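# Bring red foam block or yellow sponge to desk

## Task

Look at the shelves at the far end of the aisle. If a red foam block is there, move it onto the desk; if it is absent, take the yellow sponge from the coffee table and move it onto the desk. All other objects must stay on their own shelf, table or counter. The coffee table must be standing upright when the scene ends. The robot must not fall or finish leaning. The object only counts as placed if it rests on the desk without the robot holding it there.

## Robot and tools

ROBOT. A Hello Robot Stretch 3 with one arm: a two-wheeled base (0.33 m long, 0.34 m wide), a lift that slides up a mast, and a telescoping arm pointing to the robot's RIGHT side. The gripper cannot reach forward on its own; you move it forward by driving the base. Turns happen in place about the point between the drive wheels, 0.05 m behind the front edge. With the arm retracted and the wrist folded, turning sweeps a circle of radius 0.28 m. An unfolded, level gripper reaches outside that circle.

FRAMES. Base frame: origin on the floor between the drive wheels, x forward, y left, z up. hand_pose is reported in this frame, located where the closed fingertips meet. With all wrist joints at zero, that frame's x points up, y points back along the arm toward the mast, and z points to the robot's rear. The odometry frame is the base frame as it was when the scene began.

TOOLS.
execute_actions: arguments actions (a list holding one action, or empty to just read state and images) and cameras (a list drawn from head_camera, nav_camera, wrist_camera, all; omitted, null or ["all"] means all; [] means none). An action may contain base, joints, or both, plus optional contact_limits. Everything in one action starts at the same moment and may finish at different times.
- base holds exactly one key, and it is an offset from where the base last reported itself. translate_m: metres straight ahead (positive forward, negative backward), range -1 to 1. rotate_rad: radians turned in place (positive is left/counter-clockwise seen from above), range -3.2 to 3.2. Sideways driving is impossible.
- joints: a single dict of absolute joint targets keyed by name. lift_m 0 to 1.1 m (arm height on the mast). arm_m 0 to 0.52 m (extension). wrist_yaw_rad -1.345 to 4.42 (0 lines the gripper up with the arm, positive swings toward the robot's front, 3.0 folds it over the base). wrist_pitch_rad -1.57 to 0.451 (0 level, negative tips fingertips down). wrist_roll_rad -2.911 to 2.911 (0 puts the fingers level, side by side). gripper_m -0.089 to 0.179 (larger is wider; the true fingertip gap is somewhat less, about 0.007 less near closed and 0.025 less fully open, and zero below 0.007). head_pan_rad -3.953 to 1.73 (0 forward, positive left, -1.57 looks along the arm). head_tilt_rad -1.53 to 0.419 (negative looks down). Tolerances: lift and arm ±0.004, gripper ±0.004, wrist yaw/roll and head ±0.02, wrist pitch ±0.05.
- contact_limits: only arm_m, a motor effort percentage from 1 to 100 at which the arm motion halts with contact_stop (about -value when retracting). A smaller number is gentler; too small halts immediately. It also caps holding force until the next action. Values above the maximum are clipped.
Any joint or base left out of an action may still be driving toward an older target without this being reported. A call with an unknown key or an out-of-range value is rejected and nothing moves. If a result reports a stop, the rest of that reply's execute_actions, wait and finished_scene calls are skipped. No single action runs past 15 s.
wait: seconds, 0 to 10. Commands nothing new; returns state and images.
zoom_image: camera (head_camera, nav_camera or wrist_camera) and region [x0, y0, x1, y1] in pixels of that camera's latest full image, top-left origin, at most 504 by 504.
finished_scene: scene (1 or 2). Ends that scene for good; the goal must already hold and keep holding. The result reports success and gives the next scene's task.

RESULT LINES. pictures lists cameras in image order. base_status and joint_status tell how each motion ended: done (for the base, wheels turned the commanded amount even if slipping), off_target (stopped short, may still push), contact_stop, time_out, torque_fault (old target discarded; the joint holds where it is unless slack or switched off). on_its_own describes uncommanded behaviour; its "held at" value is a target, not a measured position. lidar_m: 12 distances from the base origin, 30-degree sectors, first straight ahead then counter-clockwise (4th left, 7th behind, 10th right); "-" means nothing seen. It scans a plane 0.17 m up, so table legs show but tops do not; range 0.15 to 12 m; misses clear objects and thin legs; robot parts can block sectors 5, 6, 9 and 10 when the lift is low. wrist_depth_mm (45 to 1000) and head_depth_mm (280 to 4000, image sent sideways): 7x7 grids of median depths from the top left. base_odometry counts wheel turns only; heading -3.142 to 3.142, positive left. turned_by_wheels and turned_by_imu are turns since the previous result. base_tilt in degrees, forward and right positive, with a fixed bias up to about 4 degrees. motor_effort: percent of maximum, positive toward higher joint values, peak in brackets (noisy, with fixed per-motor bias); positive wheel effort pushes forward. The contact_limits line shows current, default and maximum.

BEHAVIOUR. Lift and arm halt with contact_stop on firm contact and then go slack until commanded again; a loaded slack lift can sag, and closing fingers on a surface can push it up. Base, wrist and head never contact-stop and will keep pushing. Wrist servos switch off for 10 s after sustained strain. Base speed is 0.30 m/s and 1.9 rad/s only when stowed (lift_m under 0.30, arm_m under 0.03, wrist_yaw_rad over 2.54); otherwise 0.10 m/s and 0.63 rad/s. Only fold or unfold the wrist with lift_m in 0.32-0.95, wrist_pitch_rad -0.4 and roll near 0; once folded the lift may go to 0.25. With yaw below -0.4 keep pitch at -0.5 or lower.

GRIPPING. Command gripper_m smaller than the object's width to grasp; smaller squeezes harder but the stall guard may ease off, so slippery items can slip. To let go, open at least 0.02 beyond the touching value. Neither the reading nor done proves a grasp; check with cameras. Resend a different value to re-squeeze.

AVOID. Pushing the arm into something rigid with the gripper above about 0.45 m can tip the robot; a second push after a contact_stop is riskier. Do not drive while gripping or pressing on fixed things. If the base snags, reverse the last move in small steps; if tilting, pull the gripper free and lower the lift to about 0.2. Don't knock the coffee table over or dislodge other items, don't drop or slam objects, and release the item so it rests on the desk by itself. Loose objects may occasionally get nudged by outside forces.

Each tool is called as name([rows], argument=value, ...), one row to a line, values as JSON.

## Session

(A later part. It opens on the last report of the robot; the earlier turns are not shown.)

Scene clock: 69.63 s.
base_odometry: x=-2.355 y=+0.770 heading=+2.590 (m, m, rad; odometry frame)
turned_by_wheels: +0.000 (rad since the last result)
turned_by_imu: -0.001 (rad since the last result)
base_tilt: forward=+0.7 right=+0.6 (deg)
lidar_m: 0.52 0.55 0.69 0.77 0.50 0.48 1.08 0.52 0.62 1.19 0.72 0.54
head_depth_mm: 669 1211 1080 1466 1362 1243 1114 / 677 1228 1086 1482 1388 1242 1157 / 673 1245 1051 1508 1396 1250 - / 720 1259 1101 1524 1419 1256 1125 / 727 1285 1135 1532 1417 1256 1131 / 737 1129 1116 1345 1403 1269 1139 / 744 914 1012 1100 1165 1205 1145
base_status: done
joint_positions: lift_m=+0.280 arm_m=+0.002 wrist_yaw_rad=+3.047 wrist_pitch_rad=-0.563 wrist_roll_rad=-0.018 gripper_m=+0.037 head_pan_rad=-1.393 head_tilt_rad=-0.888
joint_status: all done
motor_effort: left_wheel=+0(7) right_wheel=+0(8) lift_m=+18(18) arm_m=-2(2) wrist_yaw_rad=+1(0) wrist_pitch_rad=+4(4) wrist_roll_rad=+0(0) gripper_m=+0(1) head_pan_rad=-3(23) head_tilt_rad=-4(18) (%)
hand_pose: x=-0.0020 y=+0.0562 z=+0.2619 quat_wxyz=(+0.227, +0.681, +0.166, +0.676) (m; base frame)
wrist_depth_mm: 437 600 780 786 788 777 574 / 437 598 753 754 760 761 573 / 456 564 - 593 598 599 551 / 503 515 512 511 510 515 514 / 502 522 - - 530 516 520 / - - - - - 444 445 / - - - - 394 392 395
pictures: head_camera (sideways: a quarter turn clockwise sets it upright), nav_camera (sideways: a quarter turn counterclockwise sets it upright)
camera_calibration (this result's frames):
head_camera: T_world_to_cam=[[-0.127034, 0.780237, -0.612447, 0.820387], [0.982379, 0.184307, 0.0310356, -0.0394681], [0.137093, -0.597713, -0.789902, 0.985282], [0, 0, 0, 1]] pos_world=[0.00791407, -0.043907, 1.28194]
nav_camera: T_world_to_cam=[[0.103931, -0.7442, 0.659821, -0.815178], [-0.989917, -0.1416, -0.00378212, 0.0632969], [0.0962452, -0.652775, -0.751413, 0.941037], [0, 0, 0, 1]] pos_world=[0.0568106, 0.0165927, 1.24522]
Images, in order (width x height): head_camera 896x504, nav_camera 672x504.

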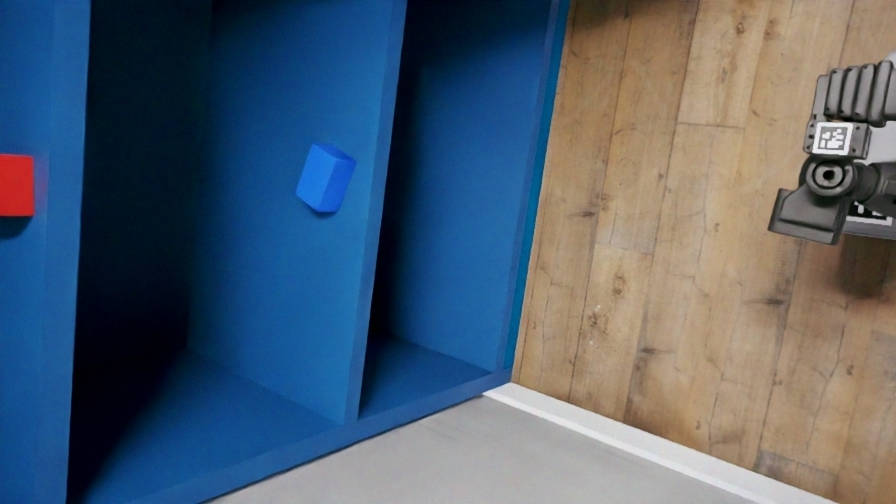

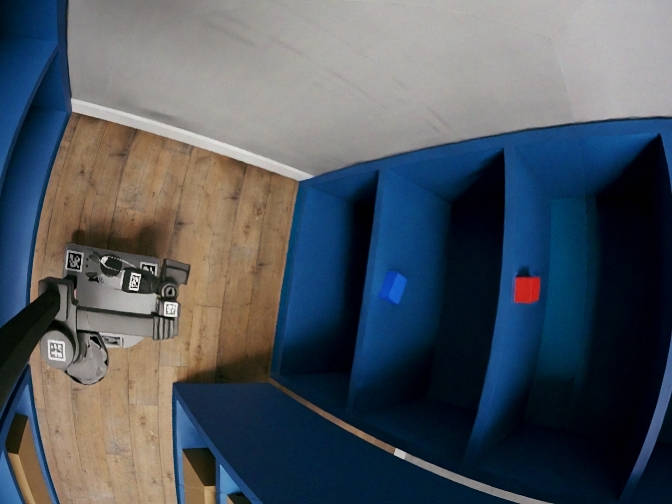

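execute_actions([
  {"joints":{"head_pan_rad":-1.57,"head_tilt_rad":-0.35}},
], cameras=["head_camera"])

Scene clock: 74.17 s.
base_odometry: x=-2.355 y=+0.770 heading=+2.590 (m, m, rad; odometry frame)
turned_by_wheels: +0.000 (rad since the last result)
turned_by_imu: +0.000 (rad since the last result)
base_tilt: forward=+0.8 right=+0.7 (deg)
lidar_m: 0.52 0.54 0.69 0.77 0.50 0.48 1.08 0.51 0.62 1.19 0.72 0.54
head_depth_mm: 833 1070 1141 847 1296 1031 1303 / 810 1074 1142 855 1312 1038 1342 / 786 1082 1155 866 1321 1040 1337 / 767 1087 1158 869 1337 1008 1353 / 747 1095 1164 825 1337 1050 1349 / 730 1102 1171 889 1346 1055 1358 / 713 1106 1168 901 1234 1063 1219
base_status: not commanded
joint_positions: lift_m=+0.280 arm_m=+0.002 wrist_yaw_rad=+3.047 wrist_pitch_rad=-0.563 wrist_roll_rad=-0.018 gripper_m=+0.037 head_pan_rad=-1.563 head_tilt_rad=-0.359
joint_status: all done
motor_effort: left_wheel=+0(1) right_wheel=+0(0) lift_m=+18(18) arm_m=-1(2) wrist_yaw_rad=+1(1) wrist_pitch_rad=+4(4) wrist_roll_rad=+0(0) gripper_m=+0(0) head_pan_rad=-2(13) head_tilt_rad=+3(23) (%)
hand_pose: x=-0.0020 y=+0.0562 z=+0.2619 quat_wxyz=(+0.227, +0.681, +0.166, +0.676) (m; base frame)
wrist_depth_mm: 444 605 782 793 793 773 577 / 438 604 739 765 770 758 569 / 458 565 - 591 592 605 555 / 501 504 514 509 511 518 519 / 506 525 - - 533 513 519 / - - - - - 445 446 / - - - - 392 391 394
pictures: head_camera (sideways: a quarter turn clockwise sets it upright)
camera_calibration (this result's frames):
head_camera: T_world_to_cam=[[0.00970684, 0.373334, -0.927646, 1.23045], [0.999274, 0.0305587, 0.0227548, -0.0288094], [0.0368428, -0.927194, -0.372766, 0.443238], [0, 0, 0, 1]] pos_world=[0.000514648, -0.0475204, 1.3073]
Images, in order (width x height): head_camera 896x504.

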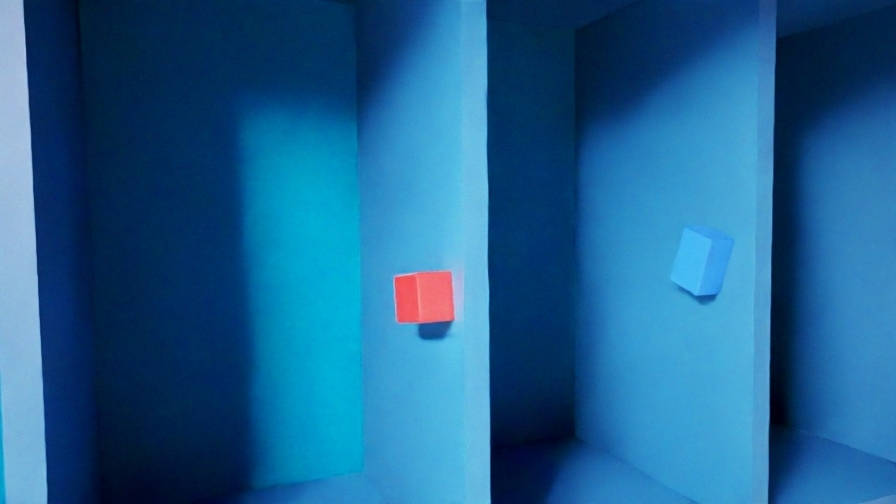

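execute_actions([
  {"joints":{"lift_m":0.94,"wrist_pitch_rad":-0.4}},
], cameras=[])

execute_actions([
  {"joints":{"wrist_yaw_rad":1.57}},
], cameras=[])

execute_actions([
  {"joints":{"lift_m":1.08,"wrist_pitch_rad":0,"gripper_m":0.13}},
], cameras=[])

execute_actions([
  {"joints":{"wrist_yaw_rad":0,"head_tilt_rad":-0.5}},
])

Scene clock: 89.90 s.
base_odometry: x=-2.355 y=+0.770 heading=+2.590 (m, m, rad; odometry frame)
turned_by_wheels: +0.000 (rad since the last result)
turned_by_imu: +0.000 (rad since the last result)
base_tilt: forward=+0.7 right=+0.7 (deg)
lidar_m: 0.52 0.55 0.69 0.77 0.50 0.48 1.08 0.52 0.62 1.19 0.72 0.54
head_depth_mm: 832 1071 1137 849 1296 1033 - / 810 1073 1151 854 1317 1037 1386 / 785 1083 1149 863 1324 1037 1374 / 765 1092 1156 869 1337 1006 1394 / 746 1091 1160 826 1334 1054 1408 / 730 1101 1170 894 1345 1056 1359 / 716 1106 1164 901 1223 1060 1216
base_status: not commanded
joint_positions: lift_m=+0.940 arm_m=+0.002 wrist_yaw_rad=+3.047 wrist_pitch_rad=-0.418 wrist_roll_rad=-0.018 gripper_m=+0.037 head_pan_rad=-1.563 head_tilt_rad=-0.359
joint_status: all done
motor_effort: left_wheel=+0(1) right_wheel=+1(0) lift_m=+30(33) arm_m=-1(1) wrist_yaw_rad=+0(1) wrist_pitch_rad=+5(4) wrist_roll_rad=+0(0) gripper_m=+0(0) head_pan_rad=-2(2) head_tilt_rad=+3(3) (%)
hand_pose: x=-0.0001 y=+0.0766 z=+0.9523 quat_wxyz=(+0.178, +0.691, +0.116, +0.690) (m; base frame)
wrist_depth_mm: 414 482 500 515 532 552 519 / 359 358 361 363 364 364 366 / 439 609 920 903 906 865 565 / 456 654 970 990 968 847 564 / 505 668 - 805 835 780 566 / 602 623 - 661 671 676 591 / 762 660 - - - 748 617
pictures: none
No camera images: the call's "cameras" was empty. Leave "cameras" out to get every camera's image.

Scene clock: 91.63 s.
base_odometry: x=-2.355 y=+0.770 heading=+2.590 (m, m, rad; odometry frame)
turned_by_wheels: +0.000 (rad since the last result)
turned_by_imu: +0.000 (rad since the last result)
base_tilt: forward=+0.8 right=+0.7 (deg)
lidar_m: 0.52 0.54 0.69 0.77 0.50 0.48 1.08 0.51 0.62 1.19 0.72 0.54
head_depth_mm: 833 1071 1142 847 1295 1029 - / 809 1078 1151 855 1317 1037 1438 / 786 1081 1151 865 1324 1044 1445 / 767 1090 1159 865 1330 1010 1353 / 747 1091 1162 826 1334 1057 1362 / 730 1096 1168 892 1353 1058 1360 / 715 1107 1165 897 1226 1061 1219
base_status: not commanded
joint_positions: lift_m=+0.940 arm_m=+0.002 wrist_yaw_rad=+1.573 wrist_pitch_rad=-0.418 wrist_roll_rad=-0.018 gripper_m=+0.037 head_pan_rad=-1.563 head_tilt_rad=-0.359
joint_status: all done
motor_effort: left_wheel=+0(0) right_wheel=+0(1) lift_m=+29(29) arm_m=-2(2) wrist_yaw_rad=-1(2) wrist_pitch_rad=+5(5) wrist_roll_rad=+0(0) gripper_m=+0(0) head_pan_rad=-2(2) head_tilt_rad=+3(3) (%)
hand_pose: x=+0.2030 y=-0.1465 z=+0.9523 quat_wxyz=(+0.596, +0.590, -0.379, +0.391) (m; base frame)
wrist_depth_mm: 433 425 414 400 393 385 373 / 472 467 452 441 426 414 408 / 510 508 499 482 470 455 445 / 545 570 555 533 520 503 488 / 601 634 613 594 566 560 536 / 651 714 726 694 645 635 610 / 576 798 837 780 774 712 688
pictures: none
No camera images: the call's "cameras" was empty. Leave "cameras" out to get every camera's image.

Scene clock: 93.73 s.
base_odometry: x=-2.355 y=+0.770 heading=+2.590 (m, m, rad; odometry frame)
turned_by_wheels: +0.000 (rad since the last result)
turned_by_imu: +0.000 (rad since the last result)
base_tilt: forward=+0.7 right=+0.7 (deg)
lidar_m: 0.52 0.55 0.69 0.77 0.50 0.48 1.08 0.52 0.62 1.19 0.72 0.54
head_depth_mm: 834 1068 - - - - - / 808 1076 - - - - - / 783 1079 1125 - - - - / 763 1087 1153 845 1337 - - / 746 1093 1162 827 1340 - - / 728 1100 1167 890 1347 - - / 714 1103 1171 903 - - -
base_status: not commanded
joint_positions: lift_m=+1.080 arm_m=+0.002 wrist_yaw_rad=+1.573 wrist_pitch_rad=-0.020 wrist_roll_rad=-0.018 gripper_m=+0.130 head_pan_rad=-1.563 head_tilt_rad=-0.359
joint_status: all done
motor_effort: left_wheel=+0(0) right_wheel=+1(0) lift_m=+30(31) arm_m=-1(2) wrist_yaw_rad=-1(1) wrist_pitch_rad=+6(7) wrist_roll_rad=+0(0) gripper_m=-1(80) head_pan_rad=-3(1) head_tilt_rad=+3(3) (%)
hand_pose: x=+0.2343 y=-0.1464 z=+1.1891 quat_wxyz=(+0.509, +0.501, -0.489, +0.500) (m; base frame)
wrist_depth_mm: 444 436 426 419 408 401 390 / 456 455 439 430 422 414 403 / 472 462 453 442 431 425 413 / 482 483 470 457 448 435 424 / 506 493 479 469 460 448 440 / 513 - 500 488 476 - 451 / 506 533 518 502 496 480 464
pictures: none
No camera images: the call's "cameras" was empty. Leave "cameras" out to get every camera's image.

Scene clock: 95.50 s.
base_odometry: x=-2.355 y=+0.770 heading=+2.590 (m, m, rad; odometry frame)
turned_by_wheels: +0.000 (rad since the last result)
turned_by_imu: +0.000 (rad since the last result)
base_tilt: forward=+0.8 right=+0.7 (deg)
lidar_m: 0.52 0.55 0.69 0.77 0.50 0.48 1.08 0.52 0.62 1.19 0.72 0.54
head_depth_mm: 992 - - - - - 1233 / 996 - - - - - 1230 / 1005 - - - - - 1249 / 1008 1098 850 1351 1142 1428 1256 / 1010 1107 810 1344 1151 1438 1269 / 1017 1115 932 1354 1165 1449 1273 / 1020 1125 943 1241 1123 1230 1255
base_status: not commanded
joint_positions: lift_m=+1.080 arm_m=+0.002 wrist_yaw_rad=+0.003 wrist_pitch_rad=-0.020 wrist_roll_rad=-0.018 gripper_m=+0.130 head_pan_rad=-1.563 head_tilt_rad=-0.493
joint_status: all done
motor_effort: left_wheel=+0(1) right_wheel=+1(1) lift_m=+30(29) arm_m=-2(2) wrist_yaw_rad=-1(3) wrist_pitch_rad=+6(6) wrist_roll_rad=+0(0) gripper_m=+0(0) head_pan_rad=-2(1) head_tilt_rad=-3(13) (%)
hand_pose: x=-0.0208 y=-0.4025 z=+1.1891 quat_wxyz=(+0.714, +0.008, -0.700, -0.007) (m; base frame)
wrist_depth_mm: 527 633 617 600 574 552 448 / 547 768 963 955 910 758 489 / 553 778 - 975 968 749 513 / 567 781 994 - 975 722 489 / 576 705 743 771 803 657 503 / 587 - 589 567 574 - 513 / 590 821 - - - 746 497
pictures: head_camera (sideways: a quarter turn clockwise sets it upright), nav_camera (sideways: a quarter turn counterclockwise sets it upright), wrist_camera
camera_calibration (this result's frames):
head_camera: T_world_to_cam=[[0.00883854, 0.493805, -0.869528, 1.15463], [0.999305, 0.0271281, 0.0255638, -0.0324624], [0.0362122, -0.869149, -0.493222, 0.599987], [0, 0, 0, 1]] pos_world=[0.000507769, -0.0478053, 1.30074]
nav_camera: T_world_to_cam=[[-0.0256438, -0.439196, 0.898025, -1.12491], [-0.99958, 0.0233877, -0.0171056, 0.0807069], [-0.01349, -0.898087, -0.439611, 0.536085], [0, 0, 0, 1]] pos_world=[0.059058, -0.0144916, 1.24725]
wrist_camera: T_world_to_cam=[[-0.997295, -0.0556529, 0.0480062, -0.0965385], [-0.0583876, 0.203199, -0.977395, 1.27482], [0.04464, -0.977554, -0.205899, 0.015351], [0, 0, 0, 1]] pos_world=[-0.0225289, -0.249409, 1.2538]
Images, in order (width x height): head_camera 896x504, nav_camera 672x504, wrist_camera 644x364.

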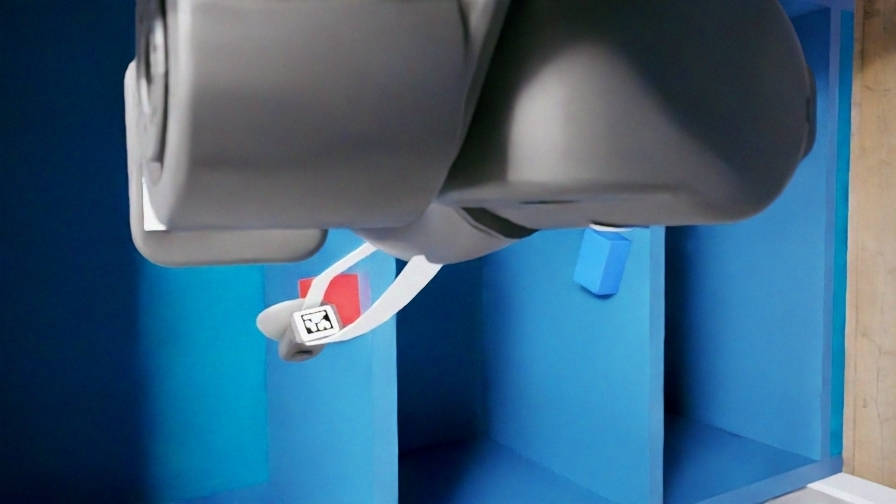

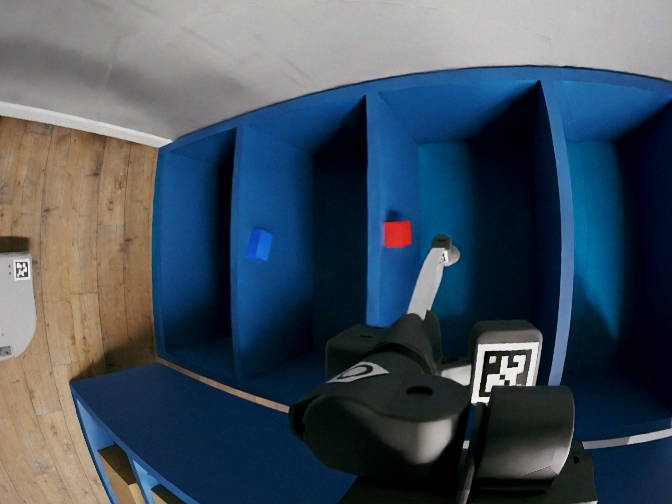

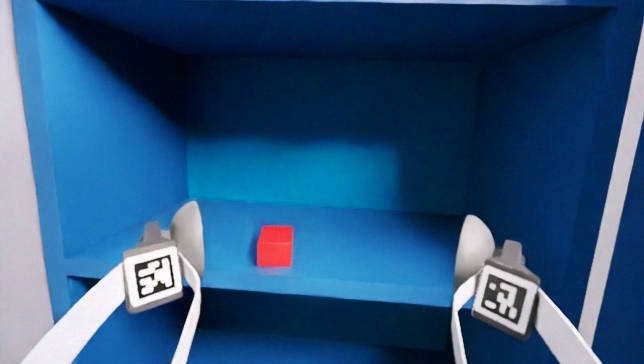

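execute_actions([
  {"base":{"translate_m":0.095},"joints":{"lift_m":0.92,"arm_m":0.2}},
], cameras=["wrist_camera"])

Scene clock: 101.53 s.
base_odometry: x=-2.436 y=+0.820 heading=+2.590 (m, m, rad; odometry frame)
turned_by_wheels: +0.000 (rad since the last result)
turned_by_imu: +0.000 (rad since the last result)
base_tilt: forward=+0.7 right=+0.8 (deg)
lidar_m: 0.43 0.45 0.55 0.77 0.63 0.56 1.09 0.60 0.76 1.20 0.59 0.44
head_depth_mm: 998 1090 875 - - 1417 1243 / 999 1095 889 - - 1415 1249 / 1004 1099 842 - - 1421 1248 / 1008 1100 848 1346 1138 1429 1260 / 1013 1110 920 1352 1153 1436 1266 / 1019 1112 930 1322 1155 1360 1265 / 994 997 893 982 1005 1064 1115
base_status: done
joint_positions: lift_m=+0.920 arm_m=+0.200 wrist_yaw_rad=+0.001 wrist_pitch_rad=-0.020 wrist_roll_rad=-0.018 gripper_m=+0.130 head_pan_rad=-1.563 head_tilt_rad=-0.494
joint_status: all done
motor_effort: left_wheel=+0(3) right_wheel=+0(5) lift_m=+17(28) arm_m=+4(7) wrist_yaw_rad=-1(1) wrist_pitch_rad=+6(6) wrist_roll_rad=+0(0) gripper_m=+0(1) head_pan_rad=-1(2) head_tilt_rad=-2(3) (%)
hand_pose: x=-0.0211 y=-0.6004 z=+1.0297 quat_wxyz=(+0.714, +0.008, -0.700, -0.007) (m; base frame)
wrist_depth_mm: 426 590 743 718 717 698 611 / 430 603 764 747 728 719 602 / 434 615 782 765 754 737 594 / 406 479 506 399 567 608 539 / 350 341 336 327 322 350 326 / 438 - 866 838 831 - 547 / 420 646 850 875 839 819 540
pictures: wrist_camera
camera_calibration (this result's frames):
wrist_camera: T_world_to_cam=[[-0.997359, -0.0544908, 0.0480094, -0.0995024], [-0.0581512, 0.203206, -0.977408, 1.15923], [0.0435039, -0.977619, -0.205838, -0.211034], [0, 0, 0, 1]] pos_world=[-0.0226482, -0.447296, 1.09438]
Images, in order (width x height): wrist_camera 644x364.

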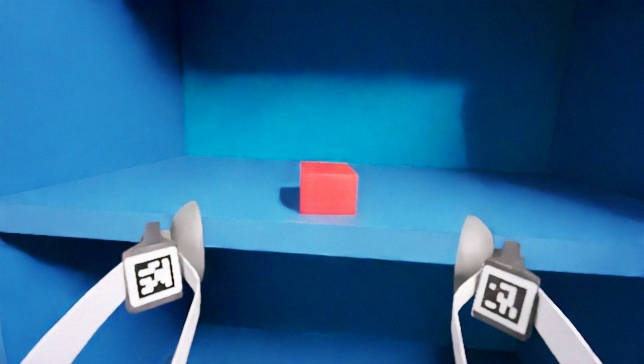

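execute_actions([
  {"joints":{"lift_m":0.925,"arm_m":0.43}},
], cameras=["wrist_camera"])

Scene clock: 106.70 s.
base_odometry: x=-2.436 y=+0.820 heading=+2.590 (m, m, rad; odometry frame)
turned_by_wheels: +0.000 (rad since the last result)
turned_by_imu: +0.000 (rad since the last result)
base_tilt: forward=+0.7 right=+0.8 (deg)
lidar_m: 0.43 0.45 0.55 0.77 0.63 0.56 1.09 0.60 0.77 1.19 0.59 0.44
head_depth_mm: 998 1084 941 - 1087 1401 1243 / 998 1096 1109 1344 1135 1425 1240 / 1006 1101 - 1352 1134 1426 1251 / 1009 1100 883 1341 1143 1432 1262 / 1015 1111 921 1345 1149 1439 1269 / 1018 1116 929 1325 1156 1369 1266 / 998 1000 893 984 1002 1056 1109
base_status: not commanded
joint_positions: lift_m=+0.925 arm_m=+0.430 wrist_yaw_rad=+0.001 wrist_pitch_rad=-0.020 wrist_roll_rad=-0.018 gripper_m=+0.130 head_pan_rad=-1.563 head_tilt_rad=-0.494
joint_status: all done
motor_effort: left_wheel=+0(0) right_wheel=+1(0) lift_m=+29(29) arm_m=+4(3) wrist_yaw_rad=-1(1) wrist_pitch_rad=+6(6) wrist_roll_rad=+0(0) gripper_m=+0(0) head_pan_rad=-1(2) head_tilt_rad=-2(3) (%)
hand_pose: x=-0.0211 y=-0.8304 z=+1.0341 quat_wxyz=(+0.714, +0.008, -0.700, -0.007) (m; base frame)
wrist_depth_mm: 412 518 513 500 489 478 472 / 423 536 530 519 499 491 485 / 426 555 545 533 524 510 499 / 414 499 524 539 528 526 513 / 278 308 272 174 314 360 337 / 198 - 136 121 204 - 224 / - 154 119 119 155 158 169
pictures: wrist_camera
camera_calibration (this result's frames):
wrist_camera: T_world_to_cam=[[-0.99737, -0.054299, 0.0480099, -0.112138], [-0.0581122, 0.20321, -0.977409, 1.2103], [0.0433163, -0.977628, -0.205831, -0.434991], [0, 0, 0, 1]] pos_world=[-0.0226679, -0.677294, 1.09881]
Images, in order (width x height): wrist_camera 644x364.

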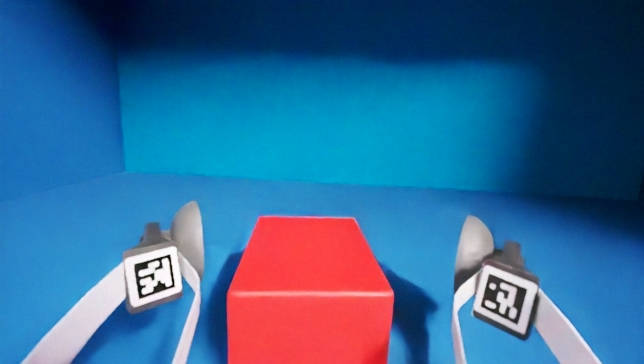

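execute_actions([
  {"joints":{"gripper_m":0.03}},
], cameras=[])

execute_actions([
  {"joints":{"lift_m":1.0}},
], cameras=[])

execute_actions([
  {"joints":{"arm_m":0.0}},
], cameras=["wrist_camera"])

Scene clock: 110.50 s.
base_odometry: x=-2.436 y=+0.820 heading=+2.590 (m, m, rad; odometry frame)
turned_by_wheels: +0.000 (rad since the last result)
turned_by_imu: +0.000 (rad since the last result)
base_tilt: forward=+0.6 right=+0.6 (deg)
lidar_m: 0.43 0.45 0.55 0.77 0.63 0.56 1.09 0.60 0.76 1.20 0.59 0.44
head_depth_mm: 997 1088 942 - 1087 1410 1245 / 1002 1094 1108 1346 1131 1416 1249 / 1006 1101 - 1356 1134 1423 1255 / 1015 1103 911 1344 1144 1428 1261 / 1016 1105 918 1345 1148 1438 1271 / 1016 1114 932 1335 1158 1361 1264 / 997 1000 890 987 1008 1060 1112
base_status: not commanded
joint_positions: lift_m=+0.925 arm_m=+0.430 wrist_yaw_rad=+0.001 wrist_pitch_rad=-0.019 wrist_roll_rad=-0.018 gripper_m=+0.031 head_pan_rad=-1.563 head_tilt_rad=-0.494
joint_status: all done
motor_effort: left_wheel=+0(0) right_wheel=+0(1) lift_m=+29(29) arm_m=+4(4) wrist_yaw_rad=+0(0) wrist_pitch_rad=+6(6) wrist_roll_rad=+0(0) gripper_m=-17(92) head_pan_rad=-2(2) head_tilt_rad=-2(2) (%)
hand_pose: x=-0.0211 y=-0.8304 z=+1.0344 quat_wxyz=(+0.714, +0.008, -0.700, -0.007) (m; base frame)
wrist_depth_mm: 416 520 518 499 493 486 468 / 419 533 527 523 505 492 488 / 427 552 546 531 525 509 501 / 416 504 529 531 529 518 508 / 281 287 321 175 347 326 337 / 198 202 131 121 124 221 225 / 153 156 150 121 149 167 169
pictures: none
No camera images: the call's "cameras" was empty. Leave "cameras" out to get every camera's image.

Scene clock: 112.00 s.
base_odometry: x=-2.436 y=+0.820 heading=+2.590 (m, m, rad; odometry frame)
turned_by_wheels: +0.000 (rad since the last result)
turned_by_imu: +0.000 (rad since the last result)
base_tilt: forward=+0.8 right=+0.7 (deg)
lidar_m: 0.43 0.45 0.55 0.77 0.63 0.56 1.09 0.60 0.76 1.19 0.59 0.44
head_depth_mm: 1000 1067 - 1315 1127 1412 1240 / 999 1070 826 1328 1132 1410 1245 / 1009 1069 786 1328 1143 1427 1252 / 1009 1091 848 1338 1142 1437 1254 / 1013 1110 919 1344 1149 1432 1267 / 1018 1116 931 1331 1155 1357 1268 / 998 1001 894 985 1004 1056 1116
base_status: not commanded
joint_positions: lift_m=+1.000 arm_m=+0.430 wrist_yaw_rad=+0.001 wrist_pitch_rad=-0.020 wrist_roll_rad=-0.018 gripper_m=+0.031 head_pan_rad=-1.563 head_tilt_rad=-0.494
joint_status: all done
motor_effort: left_wheel=+0(0) right_wheel=+1(0) lift_m=+29(29) arm_m=+3(3) wrist_yaw_rad=+0(1) wrist_pitch_rad=+6(6) wrist_roll_rad=+0(0) gripper_m=-16(17) head_pan_rad=-3(2) head_tilt_rad=-2(1) (%)
hand_pose: x=-0.0211 y=-0.8304 z=+1.1091 quat_wxyz=(+0.714, +0.008, -0.700, -0.007) (m; base frame)
wrist_depth_mm: 419 522 513 502 491 483 469 / 417 535 525 514 510 494 479 / 424 556 543 535 522 510 499 / 432 566 558 546 542 525 514 / 420 489 546 177 544 533 524 / 340 354 132 121 124 377 386 / 261 266 255 121 256 284 288
pictures: none
No camera images: the call's "cameras" was empty. Leave "cameras" out to get every camera's image.

Scene clock: 116.33 s.
base_odometry: x=-2.436 y=+0.820 heading=+2.590 (m, m, rad; odometry frame)
turned_by_wheels: +0.000 (rad since the last result)
turned_by_imu: +0.000 (rad since the last result)
base_tilt: forward=+0.8 right=+0.7 (deg)
lidar_m: 0.43 0.45 0.55 0.77 0.63 0.56 1.09 0.60 0.76 1.20 0.59 0.44
head_depth_mm: 998 1087 877 1317 - - - / 1002 1095 887 1304 - - - / 1005 1100 897 - - - - / 1009 1106 912 - 1145 1438 1258 / 1013 1113 921 1350 1152 1431 1270 / 1018 1115 930 1335 1160 1365 1263 / 999 996 893 985 1005 1055 1114
base_status: not commanded
joint_positions: lift_m=+1.000 arm_m=+0.002 wrist_yaw_rad=+0.001 wrist_pitch_rad=-0.021 wrist_roll_rad=-0.018 gripper_m=+0.031 head_pan_rad=-1.563 head_tilt_rad=-0.494
joint_status: all done
joint sent to its limit — the command would take arm_m past its lower limit, so that joint was sent only as far as its limit.
motor_effort: left_wheel=+0(0) right_wheel=+1(0) lift_m=+30(30) arm_m=-4(5) wrist_yaw_rad=+0(1) wrist_pitch_rad=+6(6) wrist_roll_rad=+0(0) gripper_m=-17(16) head_pan_rad=-3(2) head_tilt_rad=-2(3) (%)
hand_pose: x=-0.0212 y=-0.4027 z=+1.1090 quat_wxyz=(+0.714, +0.008, -0.700, -0.007) (m; base frame)
wrist_depth_mm: 485 604 876 910 866 830 599 / 494 614 957 930 921 908 590 / 498 625 987 983 951 924 590 / 504 633 898 980 965 854 581 / 506 579 582 178 599 562 526 / 510 617 131 121 124 829 536 / 520 701 901 121 917 819 592
pictures: wrist_camera
camera_calibration (this result's frames):
wrist_camera: T_world_to_cam=[[-0.997384, -0.0540591, 0.0479823, -0.092449], [-0.0580594, 0.203747, -0.9773, 1.19664], [0.0430558, -0.97753, -0.206353, -0.000826458], [0, 0, 0, 1]] pos_world=[-0.0226952, -0.249618, 1.17375]
Images, in order (width x height): wrist_camera 644x364.

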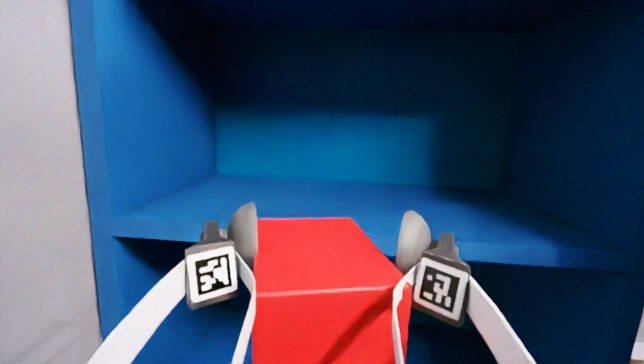

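execute_actions([
  {"joints":{"wrist_yaw_rad":1.57}},
], cameras=[])

execute_actions([
  {"joints":{"lift_m":0.93,"wrist_pitch_rad":-0.4}},
], cameras=[])

execute_actions([
  {"joints":{"wrist_yaw_rad":3.0}},
], cameras=[])

execute_actions([
  {"joints":{"lift_m":0.29,"head_pan_rad":-3.14,"head_tilt_rad":-0.5}},
], cameras=["wrist_camera","nav_camera"])

Scene clock: 122.03 s.
base_odometry: x=-2.436 y=+0.820 heading=+2.590 (m, m, rad; odometry frame)
turned_by_wheels: +0.000 (rad since the last result)
turned_by_imu: +0.000 (rad since the last result)
base_tilt: forward=+0.7 right=+0.8 (deg)
lidar_m: 0.43 0.45 0.55 0.77 0.63 0.56 1.09 0.60 0.76 1.19 0.59 0.44
head_depth_mm: 1000 1085 879 1317 - - 1236 / 1000 1096 889 1317 - - - / 1007 1105 897 1335 1273 - - / 1011 1105 910 1338 1147 1436 - / 1014 1104 920 1348 1152 1439 - / 1018 1118 935 1333 1155 1438 - / 999 1000 893 986 982 - -
base_status: not commanded
joint_positions: lift_m=+1.000 arm_m=+0.002 wrist_yaw_rad=+1.567 wrist_pitch_rad=-0.021 wrist_roll_rad=-0.018 gripper_m=+0.031 head_pan_rad=-1.563 head_tilt_rad=-0.494
joint_status: all done
motor_effort: left_wheel=+0(0) right_wheel=+0(1) lift_m=+29(30) arm_m=-4(4) wrist_yaw_rad=+3(3) wrist_pitch_rad=+6(6) wrist_roll_rad=+0(0) gripper_m=-15(17) head_pan_rad=-2(1) head_tilt_rad=-2(2) (%)
hand_pose: x=+0.2343 y=-0.1479 z=+1.1090 quat_wxyz=(+0.511, +0.500, -0.491, +0.498) (m; base frame)
wrist_depth_mm: 345 340 331 327 317 314 308 / 355 351 341 335 329 322 316 / 367 360 352 343 339 331 326 / 381 373 366 355 347 342 334 / 395 387 374 177 357 354 344 / 407 396 131 121 124 361 355 / 424 412 401 121 379 373 368
pictures: none
No camera images: the call's "cameras" was empty. Leave "cameras" out to get every camera's image.

Scene clock: 123.50 s.
base_odometry: x=-2.436 y=+0.820 heading=+2.590 (m, m, rad; odometry frame)
turned_by_wheels: +0.000 (rad since the last result)
turned_by_imu: +0.000 (rad since the last result)
base_tilt: forward=+0.6 right=+0.7 (deg)
lidar_m: 0.43 0.45 0.55 0.77 0.63 0.56 1.09 0.60 0.76 1.19 0.59 0.44
head_depth_mm: 999 1089 876 1317 1125 - - / 1002 1094 890 1324 1131 1498 - / 1003 1097 897 1334 1144 1510 - / 1004 1105 912 1342 1140 1439 1260 / 1014 1105 922 1346 1153 1436 1264 / 1021 1117 933 1330 1156 1368 1282 / 997 1001 893 989 1003 1057 1114
base_status: not commanded
joint_positions: lift_m=+0.930 arm_m=+0.002 wrist_yaw_rad=+1.567 wrist_pitch_rad=-0.417 wrist_roll_rad=-0.018 gripper_m=+0.031 head_pan_rad=-1.563 head_tilt_rad=-0.494
joint_status: all done
motor_effort: left_wheel=+0(0) right_wheel=+0(0) lift_m=+18(22) arm_m=-4(3) wrist_yaw_rad=+2(2) wrist_pitch_rad=+5(6) wrist_roll_rad=+0(0) gripper_m=-17(16) head_pan_rad=-2(2) head_tilt_rad=-1(2) (%)
hand_pose: x=+0.2031 y=-0.1478 z=+0.9431 quat_wxyz=(+0.597, +0.589, -0.381, +0.390) (m; base frame)
wrist_depth_mm: 335 327 322 315 306 299 293 / 367 358 351 342 333 324 317 / 410 396 386 375 366 358 348 / 456 442 427 418 404 395 381 / 504 498 459 178 445 437 425 / 551 574 132 121 124 487 478 / 570 662 630 121 557 564 546
pictures: none
No camera images: the call's "cameras" was empty. Leave "cameras" out to get every camera's image.

Scene clock: 125.20 s.
base_odometry: x=-2.436 y=+0.820 heading=+2.590 (m, m, rad; odometry frame)
turned_by_wheels: +0.000 (rad since the last result)
turned_by_imu: +0.000 (rad since the last result)
base_tilt: forward=+0.8 right=+0.7 (deg)
lidar_m: 0.43 0.45 0.55 0.77 0.63 0.56 1.09 0.60 0.76 1.20 0.59 0.44
head_depth_mm: 997 1086 880 1324 1122 - - / 1001 1096 888 1327 1130 1457 - / 1005 1099 901 1329 1137 1461 - / 1008 1105 912 1335 1148 1471 - / 1013 1108 920 1347 1151 1478 - / 1019 1113 930 1328 1159 1364 1275 / 998 998 893 986 1005 1056 1116
base_status: not commanded
joint_positions: lift_m=+0.930 arm_m=+0.002 wrist_yaw_rad=+2.997 wrist_pitch_rad=-0.417 wrist_roll_rad=-0.018 gripper_m=+0.031 head_pan_rad=-1.563 head_tilt_rad=-0.494
joint_status: all done
motor_effort: left_wheel=+0(0) right_wheel=+0(0) lift_m=+18(18) arm_m=-4(3) wrist_yaw_rad=+2(3) wrist_pitch_rad=+5(5) wrist_roll_rad=+0(0) gripper_m=-17(16) head_pan_rad=-2(2) head_tilt_rad=-2(2) (%)
hand_pose: x=+0.0110 y=+0.0752 z=+0.9431 quat_wxyz=(+0.195, +0.694, +0.098, +0.686) (m; base frame)
wrist_depth_mm: 421 - 440 455 471 489 406 / 560 747 820 827 846 372 376 / 600 789 890 910 916 629 435 / 605 861 959 980 943 622 462 / 605 745 - 177 816 627 486 / 589 654 119 121 124 626 490 / 611 816 118 121 877 643 489
pictures: none
No camera images: the call's "cameras" was empty. Leave "cameras" out to get every camera's image.

Scene clock: 131.87 s.
base_odometry: x=-2.436 y=+0.820 heading=+2.590 (m, m, rad; odometry frame)
turned_by_wheels: +0.000 (rad since the last result)
turned_by_imu: +0.000 (rad since the last result)
base_tilt: forward=+0.8 right=+0.8 (deg)
lidar_m: 0.43 0.45 0.55 0.77 0.63 0.56 1.09 0.60 0.76 1.20 0.59 0.44
head_depth_mm: 1199 1265 1417 1490 1290 1273 1217 / 3805 - 3851 2444 1817 1551 1300 / 3831 - 3880 2596 1938 1570 1302 / 3891 - 3959 2601 1958 1565 1311 / 3864 - 3732 2402 1792 1520 1313 / 1217 1317 1432 1159 1150 1244 1231 / 1202 1317 944 958 876 801 885
base_status: not commanded
joint_positions: lift_m=+0.290 arm_m=+0.002 wrist_yaw_rad=+2.998 wrist_pitch_rad=-0.418 wrist_roll_rad=-0.018 gripper_m=+0.031 head_pan_rad=-3.133 head_tilt_rad=-0.494
joint_status: all done
motor_effort: left_wheel=+0(0) right_wheel=+1(0) lift_m=+18(14) arm_m=-4(3) wrist_yaw_rad=+2(2) wrist_pitch_rad=+5(5) wrist_roll_rad=+0(0) gripper_m=-17(16) head_pan_rad=-2(30) head_tilt_rad=-2(2) (%)
hand_pose: x=+0.0109 y=+0.0752 z=+0.3030 quat_wxyz=(+0.195, +0.694, +0.098, +0.686) (m; base frame)
wrist_depth_mm: 609 - 746 765 770 620 424 / 601 748 808 841 830 623 424 / 608 775 824 837 848 623 434 / 587 618 632 627 641 588 461 / 496 499 - 177 528 537 486 / 498 513 119 121 124 526 473 / 454 - 116 121 428 452 443
pictures: nav_camera (sideways: a quarter turn counterclockwise sets it upright), wrist_camera
camera_calibration (this result's frames):
nav_camera: T_world_to_cam=[[-0.439647, 0.025228, 0.897816, -1.12211], [0.022458, 0.999602, -0.0170907, 0.0744531], [-0.89789, 0.0126493, -0.440039, 0.542036], [0, 0, 0, 1]] pos_world=[-0.00831588, -0.0529713, 1.24724]
wrist_camera: T_world_to_cam=[[0.99678, -0.0765657, 0.0238036, -0.0086958], [-0.02399, -0.568066, -0.822633, 0.324274], [0.0765075, 0.819414, -0.568074, 0.272724], [0, 0, 0, 1]] pos_world=[-0.00441828, -0.0399305, 0.421893]
Images, in order (width x height): nav_camera 672x504, wrist_camera 644x364.

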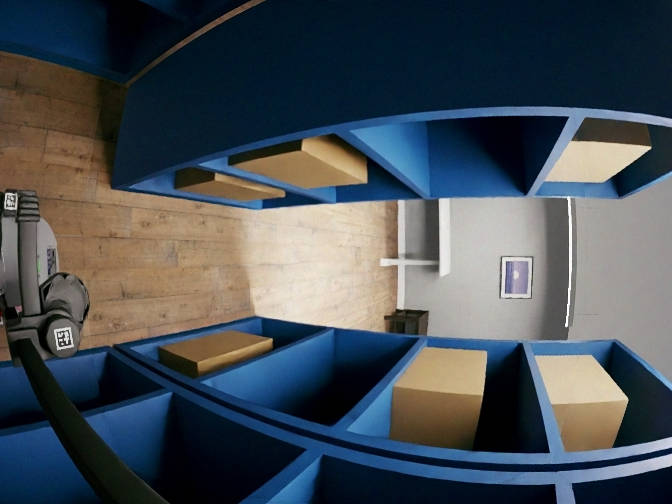

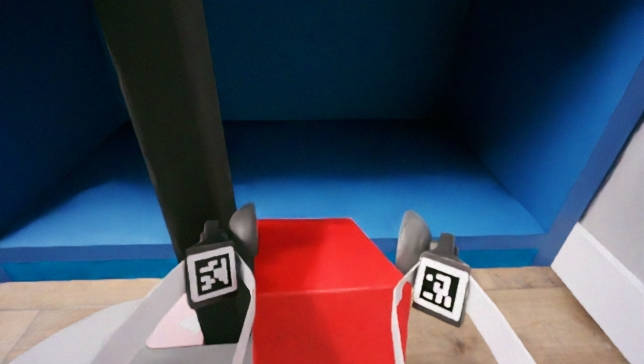

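execute_actions([
  {"base":{"translate_m":-0.65}},
], cameras=[])

execute_actions([
  {"base":{"translate_m":-0.65}},
], cameras=["nav_camera"])

Scene clock: 137.80 s.
base_odometry: x=-1.882 y=+0.479 heading=+2.590 (m, m, rad; odometry frame)
turned_by_wheels: +0.000 (rad since the last result)
turned_by_imu: +0.002 (rad since the last result)
base_tilt: forward=+0.8 right=+0.7 (deg)
lidar_m: 1.07 1.08 0.35 0.36 0.37 0.52 3.63 0.40 0.33 0.31 0.28 1.11
head_depth_mm: 3208 3432 3308 2532 1903 1537 1232 / 3203 3524 3702 2555 1920 1551 1297 / 3247 3419 3616 2595 1940 1549 1301 / 3235 3449 3782 2612 1956 1562 1302 / 3267 3485 3714 2631 1970 1573 1307 / 3286 3552 3811 2658 1011 1079 1202 / 3292 3105 768 826 956 927 754
base_status: done
joint_positions: lift_m=+0.290 arm_m=+0.002 wrist_yaw_rad=+2.998 wrist_pitch_rad=-0.418 wrist_roll_rad=-0.018 gripper_m=+0.031 head_pan_rad=-3.133 head_tilt_rad=-0.495
joint_status: not commanded
motor_effort: left_wheel=-1(8) right_wheel=+1(8) lift_m=+19(18) arm_m=-4(3) wrist_yaw_rad=+2(3) wrist_pitch_rad=+5(5) wrist_roll_rad=+0(0) gripper_m=-17(17) head_pan_rad=-2(2) head_tilt_rad=-1(2) (%)
hand_pose: x=+0.0108 y=+0.0752 z=+0.3030 quat_wxyz=(+0.195, +0.694, +0.099, +0.686) (m; base frame)
wrist_depth_mm: 447 - 493 762 365 792 808 / 384 387 397 826 395 872 905 / 420 427 440 786 434 860 860 / 460 472 481 632 483 637 642 / 506 508 - 177 536 554 565 / 510 529 119 121 124 525 530 / 455 - 116 121 429 450 458
pictures: none
No camera images: the call's "cameras" was empty. Leave "cameras" out to get every camera's image.

Scene clock: 141.60 s.
base_odometry: x=-1.329 y=+0.139 heading=+2.590 (m, m, rad; odometry frame)
turned_by_wheels: +0.000 (rad since the last result)
turned_by_imu: +0.002 (rad since the last result)
base_tilt: forward=+0.8 right=+0.7 (deg)
lidar_m: 1.71 0.52 0.41 0.37 0.38 2.56 2.59 2.48 0.27 0.28 0.28 0.39
head_depth_mm: 2649 2885 3081 2525 1912 1543 1294 / 2632 2864 3173 2552 1919 1543 1296 / 2634 2817 3161 2584 1938 1562 1302 / 2646 2838 3246 2605 1938 1557 1303 / 2684 2841 3219 2627 1958 1572 1317 / 2697 2873 3238 2649 1989 1576 1316 / 2692 2868 3171 2669 1979 1581 1315
base_status: done
joint_positions: lift_m=+0.290 arm_m=+0.002 wrist_yaw_rad=+2.998 wrist_pitch_rad=-0.418 wrist_roll_rad=-0.018 gripper_m=+0.031 head_pan_rad=-3.133 head_tilt_rad=-0.495
joint_status: not commanded
motor_effort: left_wheel=+0(8) right_wheel=+1(7) lift_m=+18(19) arm_m=-4(4) wrist_yaw_rad=+2(1) wrist_pitch_rad=+5(5) wrist_roll_rad=+0(0) gripper_m=-17(17) head_pan_rad=-2(2) head_tilt_rad=-2(2) (%)
hand_pose: x=+0.0108 y=+0.0752 z=+0.3030 quat_wxyz=(+0.195, +0.694, +0.099, +0.686) (m; base frame)
wrist_depth_mm: - - 520 797 613 518 542 / - - 513 880 466 435 441 / - - 580 830 488 479 483 / 755 769 583 644 535 535 544 / 609 621 - 178 552 578 588 / 509 530 119 121 124 524 530 / 451 - 116 121 425 454 454
pictures: nav_camera (sideways: a quarter turn counterclockwise sets it upright)
camera_calibration (this result's frames):
nav_camera: T_world_to_cam=[[-0.440549, 0.0252978, 0.897372, -1.12153], [0.0226516, 0.999598, -0.0170592, 0.0744109], [-0.897443, 0.0128115, -0.440945, 0.543212], [0, 0, 0, 1]] pos_world=[-0.00827006, -0.0529683, 1.24722]
Images, in order (width x height): nav_camera 672x504.

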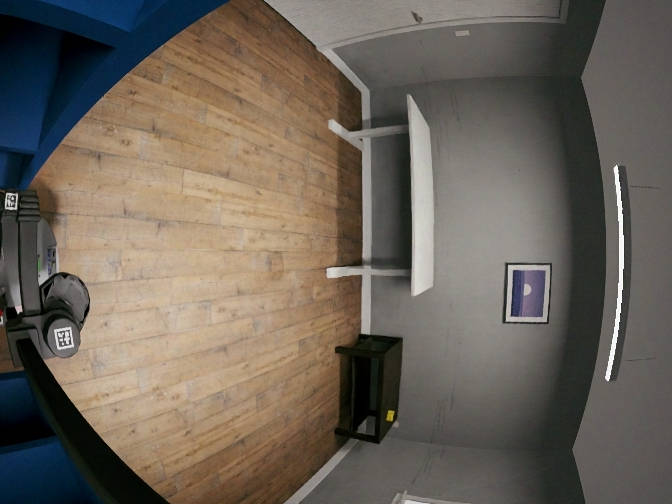

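execute_actions([
  {"base":{"rotate_rad":-0.04}},
], cameras=[])

execute_actions([
  {"base":{"translate_m":-1.0}},
], cameras=[])

execute_actions([
  {"base":{"rotate_rad":-1.57},"joints":{"head_pan_rad":-1.57,"head_tilt_rad":-0.6}},
], cameras=[])

execute_actions([
  {"base":{"translate_m":0.5}},
], cameras=["nav_camera"])

Scene clock: 147.17 s.
base_odometry: x=-1.329 y=+0.139 heading=+2.550 (m, m, rad; odometry frame)
turned_by_wheels: -0.040 (rad since the last result)
turned_by_imu: -0.040 (rad since the last result)
base_tilt: forward=+0.8 right=+0.7 (deg)
lidar_m: 1.71 0.54 0.41 0.39 0.37 2.55 2.59 2.57 0.27 0.28 0.28 0.38
head_depth_mm: 2645 2898 2925 2558 1924 1538 1293 / 2662 2894 3146 2569 1934 1555 1290 / 2645 2835 3171 2582 1947 1559 1298 / 2654 2834 3242 2585 1955 1560 1304 / 2648 2882 3174 2629 1967 1574 1306 / 2644 2818 3214 2643 1985 1580 1314 / 2653 2844 3211 2666 2004 1600 1321
base_status: done
joint_positions: lift_m=+0.290 arm_m=+0.002 wrist_yaw_rad=+2.998 wrist_pitch_rad=-0.418 wrist_roll_rad=-0.018 gripper_m=+0.031 head_pan_rad=-3.133 head_tilt_rad=-0.495
joint_status: not commanded
motor_effort: left_wheel=+1(5) right_wheel=-2(6) lift_m=+18(18) arm_m=-4(3) wrist_yaw_rad=+2(3) wrist_pitch_rad=+5(5) wrist_roll_rad=+0(0) gripper_m=-17(17) head_pan_rad=-2(3) head_tilt_rad=-1(2) (%)
hand_pose: x=+0.0108 y=+0.0752 z=+0.3030 quat_wxyz=(+0.195, +0.694, +0.099, +0.686) (m; base frame)
wrist_depth_mm: - - 676 802 531 525 541 / - - 656 883 452 449 461 / 989 992 682 832 490 494 508 / 763 758 614 636 550 553 571 / 606 619 - 178 562 585 601 / 512 527 119 121 124 523 527 / 449 - 116 121 426 453 455
pictures: none
No camera images: the call's "cameras" was empty. Leave "cameras" out to get every camera's image.

Scene clock: 152.10 s.
base_odometry: x=-0.498 y=-0.419 heading=+2.550 (m, m, rad; odometry frame)
turned_by_wheels: +0.000 (rad since the last result)
turned_by_imu: +0.003 (rad since the last result)
base_tilt: forward=+0.7 right=+0.8 (deg)
lidar_m: 1.09 0.93 2.00 1.92 1.99 1.61 1.59 1.95 1.88 1.80 1.89 0.90
head_depth_mm: 1739 1898 2127 2292 1904 1547 1293 / 1757 1922 2125 2335 1917 1544 1291 / 1757 1925 1698 2247 1936 1551 1299 / 1750 1930 1713 2325 1948 1557 1301 / 1758 1916 1738 2311 1977 1565 1309 / 1759 1921 1757 2328 1968 1571 1316 / 1753 1915 1770 2320 2004 1591 1321
base_status: done
joint_positions: lift_m=+0.290 arm_m=+0.002 wrist_yaw_rad=+2.998 wrist_pitch_rad=-0.418 wrist_roll_rad=-0.018 gripper_m=+0.031 head_pan_rad=-3.133 head_tilt_rad=-0.495
joint_status: not commanded
motor_effort: left_wheel=+1(6) right_wheel=-2(11) lift_m=+19(18) arm_m=-4(3) wrist_yaw_rad=+2(2) wrist_pitch_rad=+5(5) wrist_roll_rad=+0(0) gripper_m=-16(17) head_pan_rad=-1(2) head_tilt_rad=-2(2) (%)
hand_pose: x=+0.0108 y=+0.0752 z=+0.3030 quat_wxyz=(+0.195, +0.694, +0.099, +0.686) (m; base frame)
wrist_depth_mm: - - - - - - - / - - - - - - - / - 990 - - - - 937 / 763 768 770 779 782 785 797 / 612 612 - 177 654 630 641 / 510 532 119 121 124 528 526 / 452 - 117 121 425 452 456
pictures: none
No camera images: the call's "cameras" was empty. Leave "cameras" out to get every camera's image.

Scene clock: 154.27 s.
base_odometry: x=-0.498 y=-0.419 heading=+0.980 (m, m, rad; odometry frame)
turned_by_wheels: -1.570 (rad since the last result)
turned_by_imu: -1.581 (rad since the last result)
base_tilt: forward=+0.7 right=+0.9 (deg)
lidar_m: 1.80 1.90 0.90 1.09 1.08 1.99 1.92 1.99 1.62 1.59 1.95 1.87
head_depth_mm: 1752 1958 2223 2166 1738 1433 1220 / 1766 1945 2197 2200 1742 1431 1228 / 1757 1890 1565 2080 1750 1453 1235 / 1755 1898 1595 2236 1761 1460 1236 / 1760 1897 1609 2249 1773 1463 1240 / 1758 1898 1609 2270 1773 1471 1255 / 1761 1887 1540 2294 1793 1469 1251
base_status: done
joint_positions: lift_m=+0.290 arm_m=+0.002 wrist_yaw_rad=+2.998 wrist_pitch_rad=-0.418 wrist_roll_rad=-0.018 gripper_m=+0.031 head_pan_rad=-1.577 head_tilt_rad=-0.593
joint_status: all done
motor_effort: left_wheel=+1(10) right_wheel=-2(10) lift_m=+18(18) arm_m=-4(4) wrist_yaw_rad=+2(1) wrist_pitch_rad=+5(5) wrist_roll_rad=+0(0) gripper_m=-16(18) head_pan_rad=+3(29) head_tilt_rad=-3(11) (%)
hand_pose: x=+0.0108 y=+0.0752 z=+0.3030 quat_wxyz=(+0.195, +0.694, +0.099, +0.686) (m; base frame)
wrist_depth_mm: 790 - - - 892 884 - / 875 885 - - 963 986 - / 916 951 - - - - - / 761 755 766 771 771 787 799 / 599 615 - 177 649 636 637 / 511 531 119 121 124 528 527 / 451 - 116 121 427 452 453
pictures: none
No camera images: the call's "cameras" was empty. Leave "cameras" out to get every camera's image.

Scene clock: 157.60 s.
base_odometry: x=-0.220 y=-0.004 heading=+0.980 (m, m, rad; odometry frame)
turned_by_wheels: +0.000 (rad since the last result)
turned_by_imu: -0.001 (rad since the last result)
base_tilt: forward=+0.7 right=+0.7 (deg)
lidar_m: 1.31 1.38 1.86 0.86 0.89 1.22 2.42 2.51 1.69 2.03 1.71 1.35
head_depth_mm: 1758 1865 1518 2044 1723 1431 1223 / 1770 1889 1550 2197 1739 1437 1231 / 1758 1896 1568 2216 1752 1439 1227 / 1754 1895 1588 2220 1753 1448 1238 / 1756 1882 1597 2252 1778 1457 1242 / 1759 1905 1622 2257 1787 1475 1243 / 1756 1907 1534 2108 1792 1480 1248
base_status: done
joint_positions: lift_m=+0.290 arm_m=+0.002 wrist_yaw_rad=+2.998 wrist_pitch_rad=-0.418 wrist_roll_rad=-0.018 gripper_m=+0.031 head_pan_rad=-1.577 head_tilt_rad=-0.593
joint_status: not commanded
motor_effort: left_wheel=+1(9) right_wheel=-3(5) lift_m=+18(18) arm_m=-4(4) wrist_yaw_rad=+2(2) wrist_pitch_rad=+5(5) wrist_roll_rad=+0(0) gripper_m=-16(15) head_pan_rad=+3(1) head_tilt_rad=-2(2) (%)
hand_pose: x=+0.0108 y=+0.0752 z=+0.3030 quat_wxyz=(+0.195, +0.694, +0.099, +0.686) (m; base frame)
wrist_depth_mm: - - 835 865 - - - / - - 897 908 - - - / 993 981 958 996 - - - / 756 760 764 772 781 790 804 / 613 618 - 177 650 629 639 / 511 530 119 121 124 527 530 / 452 - 116 121 429 456 454
pictures: nav_camera (sideways: a quarter turn counterclockwise sets it upright)
camera_calibration (this result's frames):
nav_camera: T_world_to_cam=[[-0.0323592, -0.525806, 0.849989, -1.06222], [-0.999143, 0.0389808, -0.0139239, 0.0765601], [-0.0258119, -0.849711, -0.526617, 0.649369], [0, 0, 0, 1]] pos_world=[0.0588835, -0.00972774, 1.24591]
Images, in order (width x height): nav_camera 672x504.

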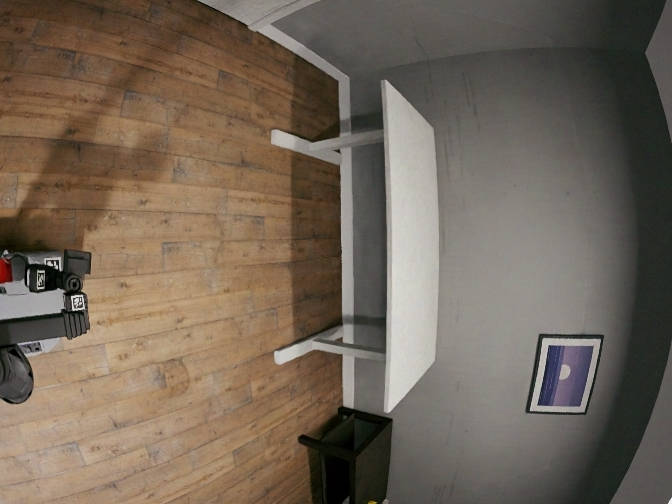

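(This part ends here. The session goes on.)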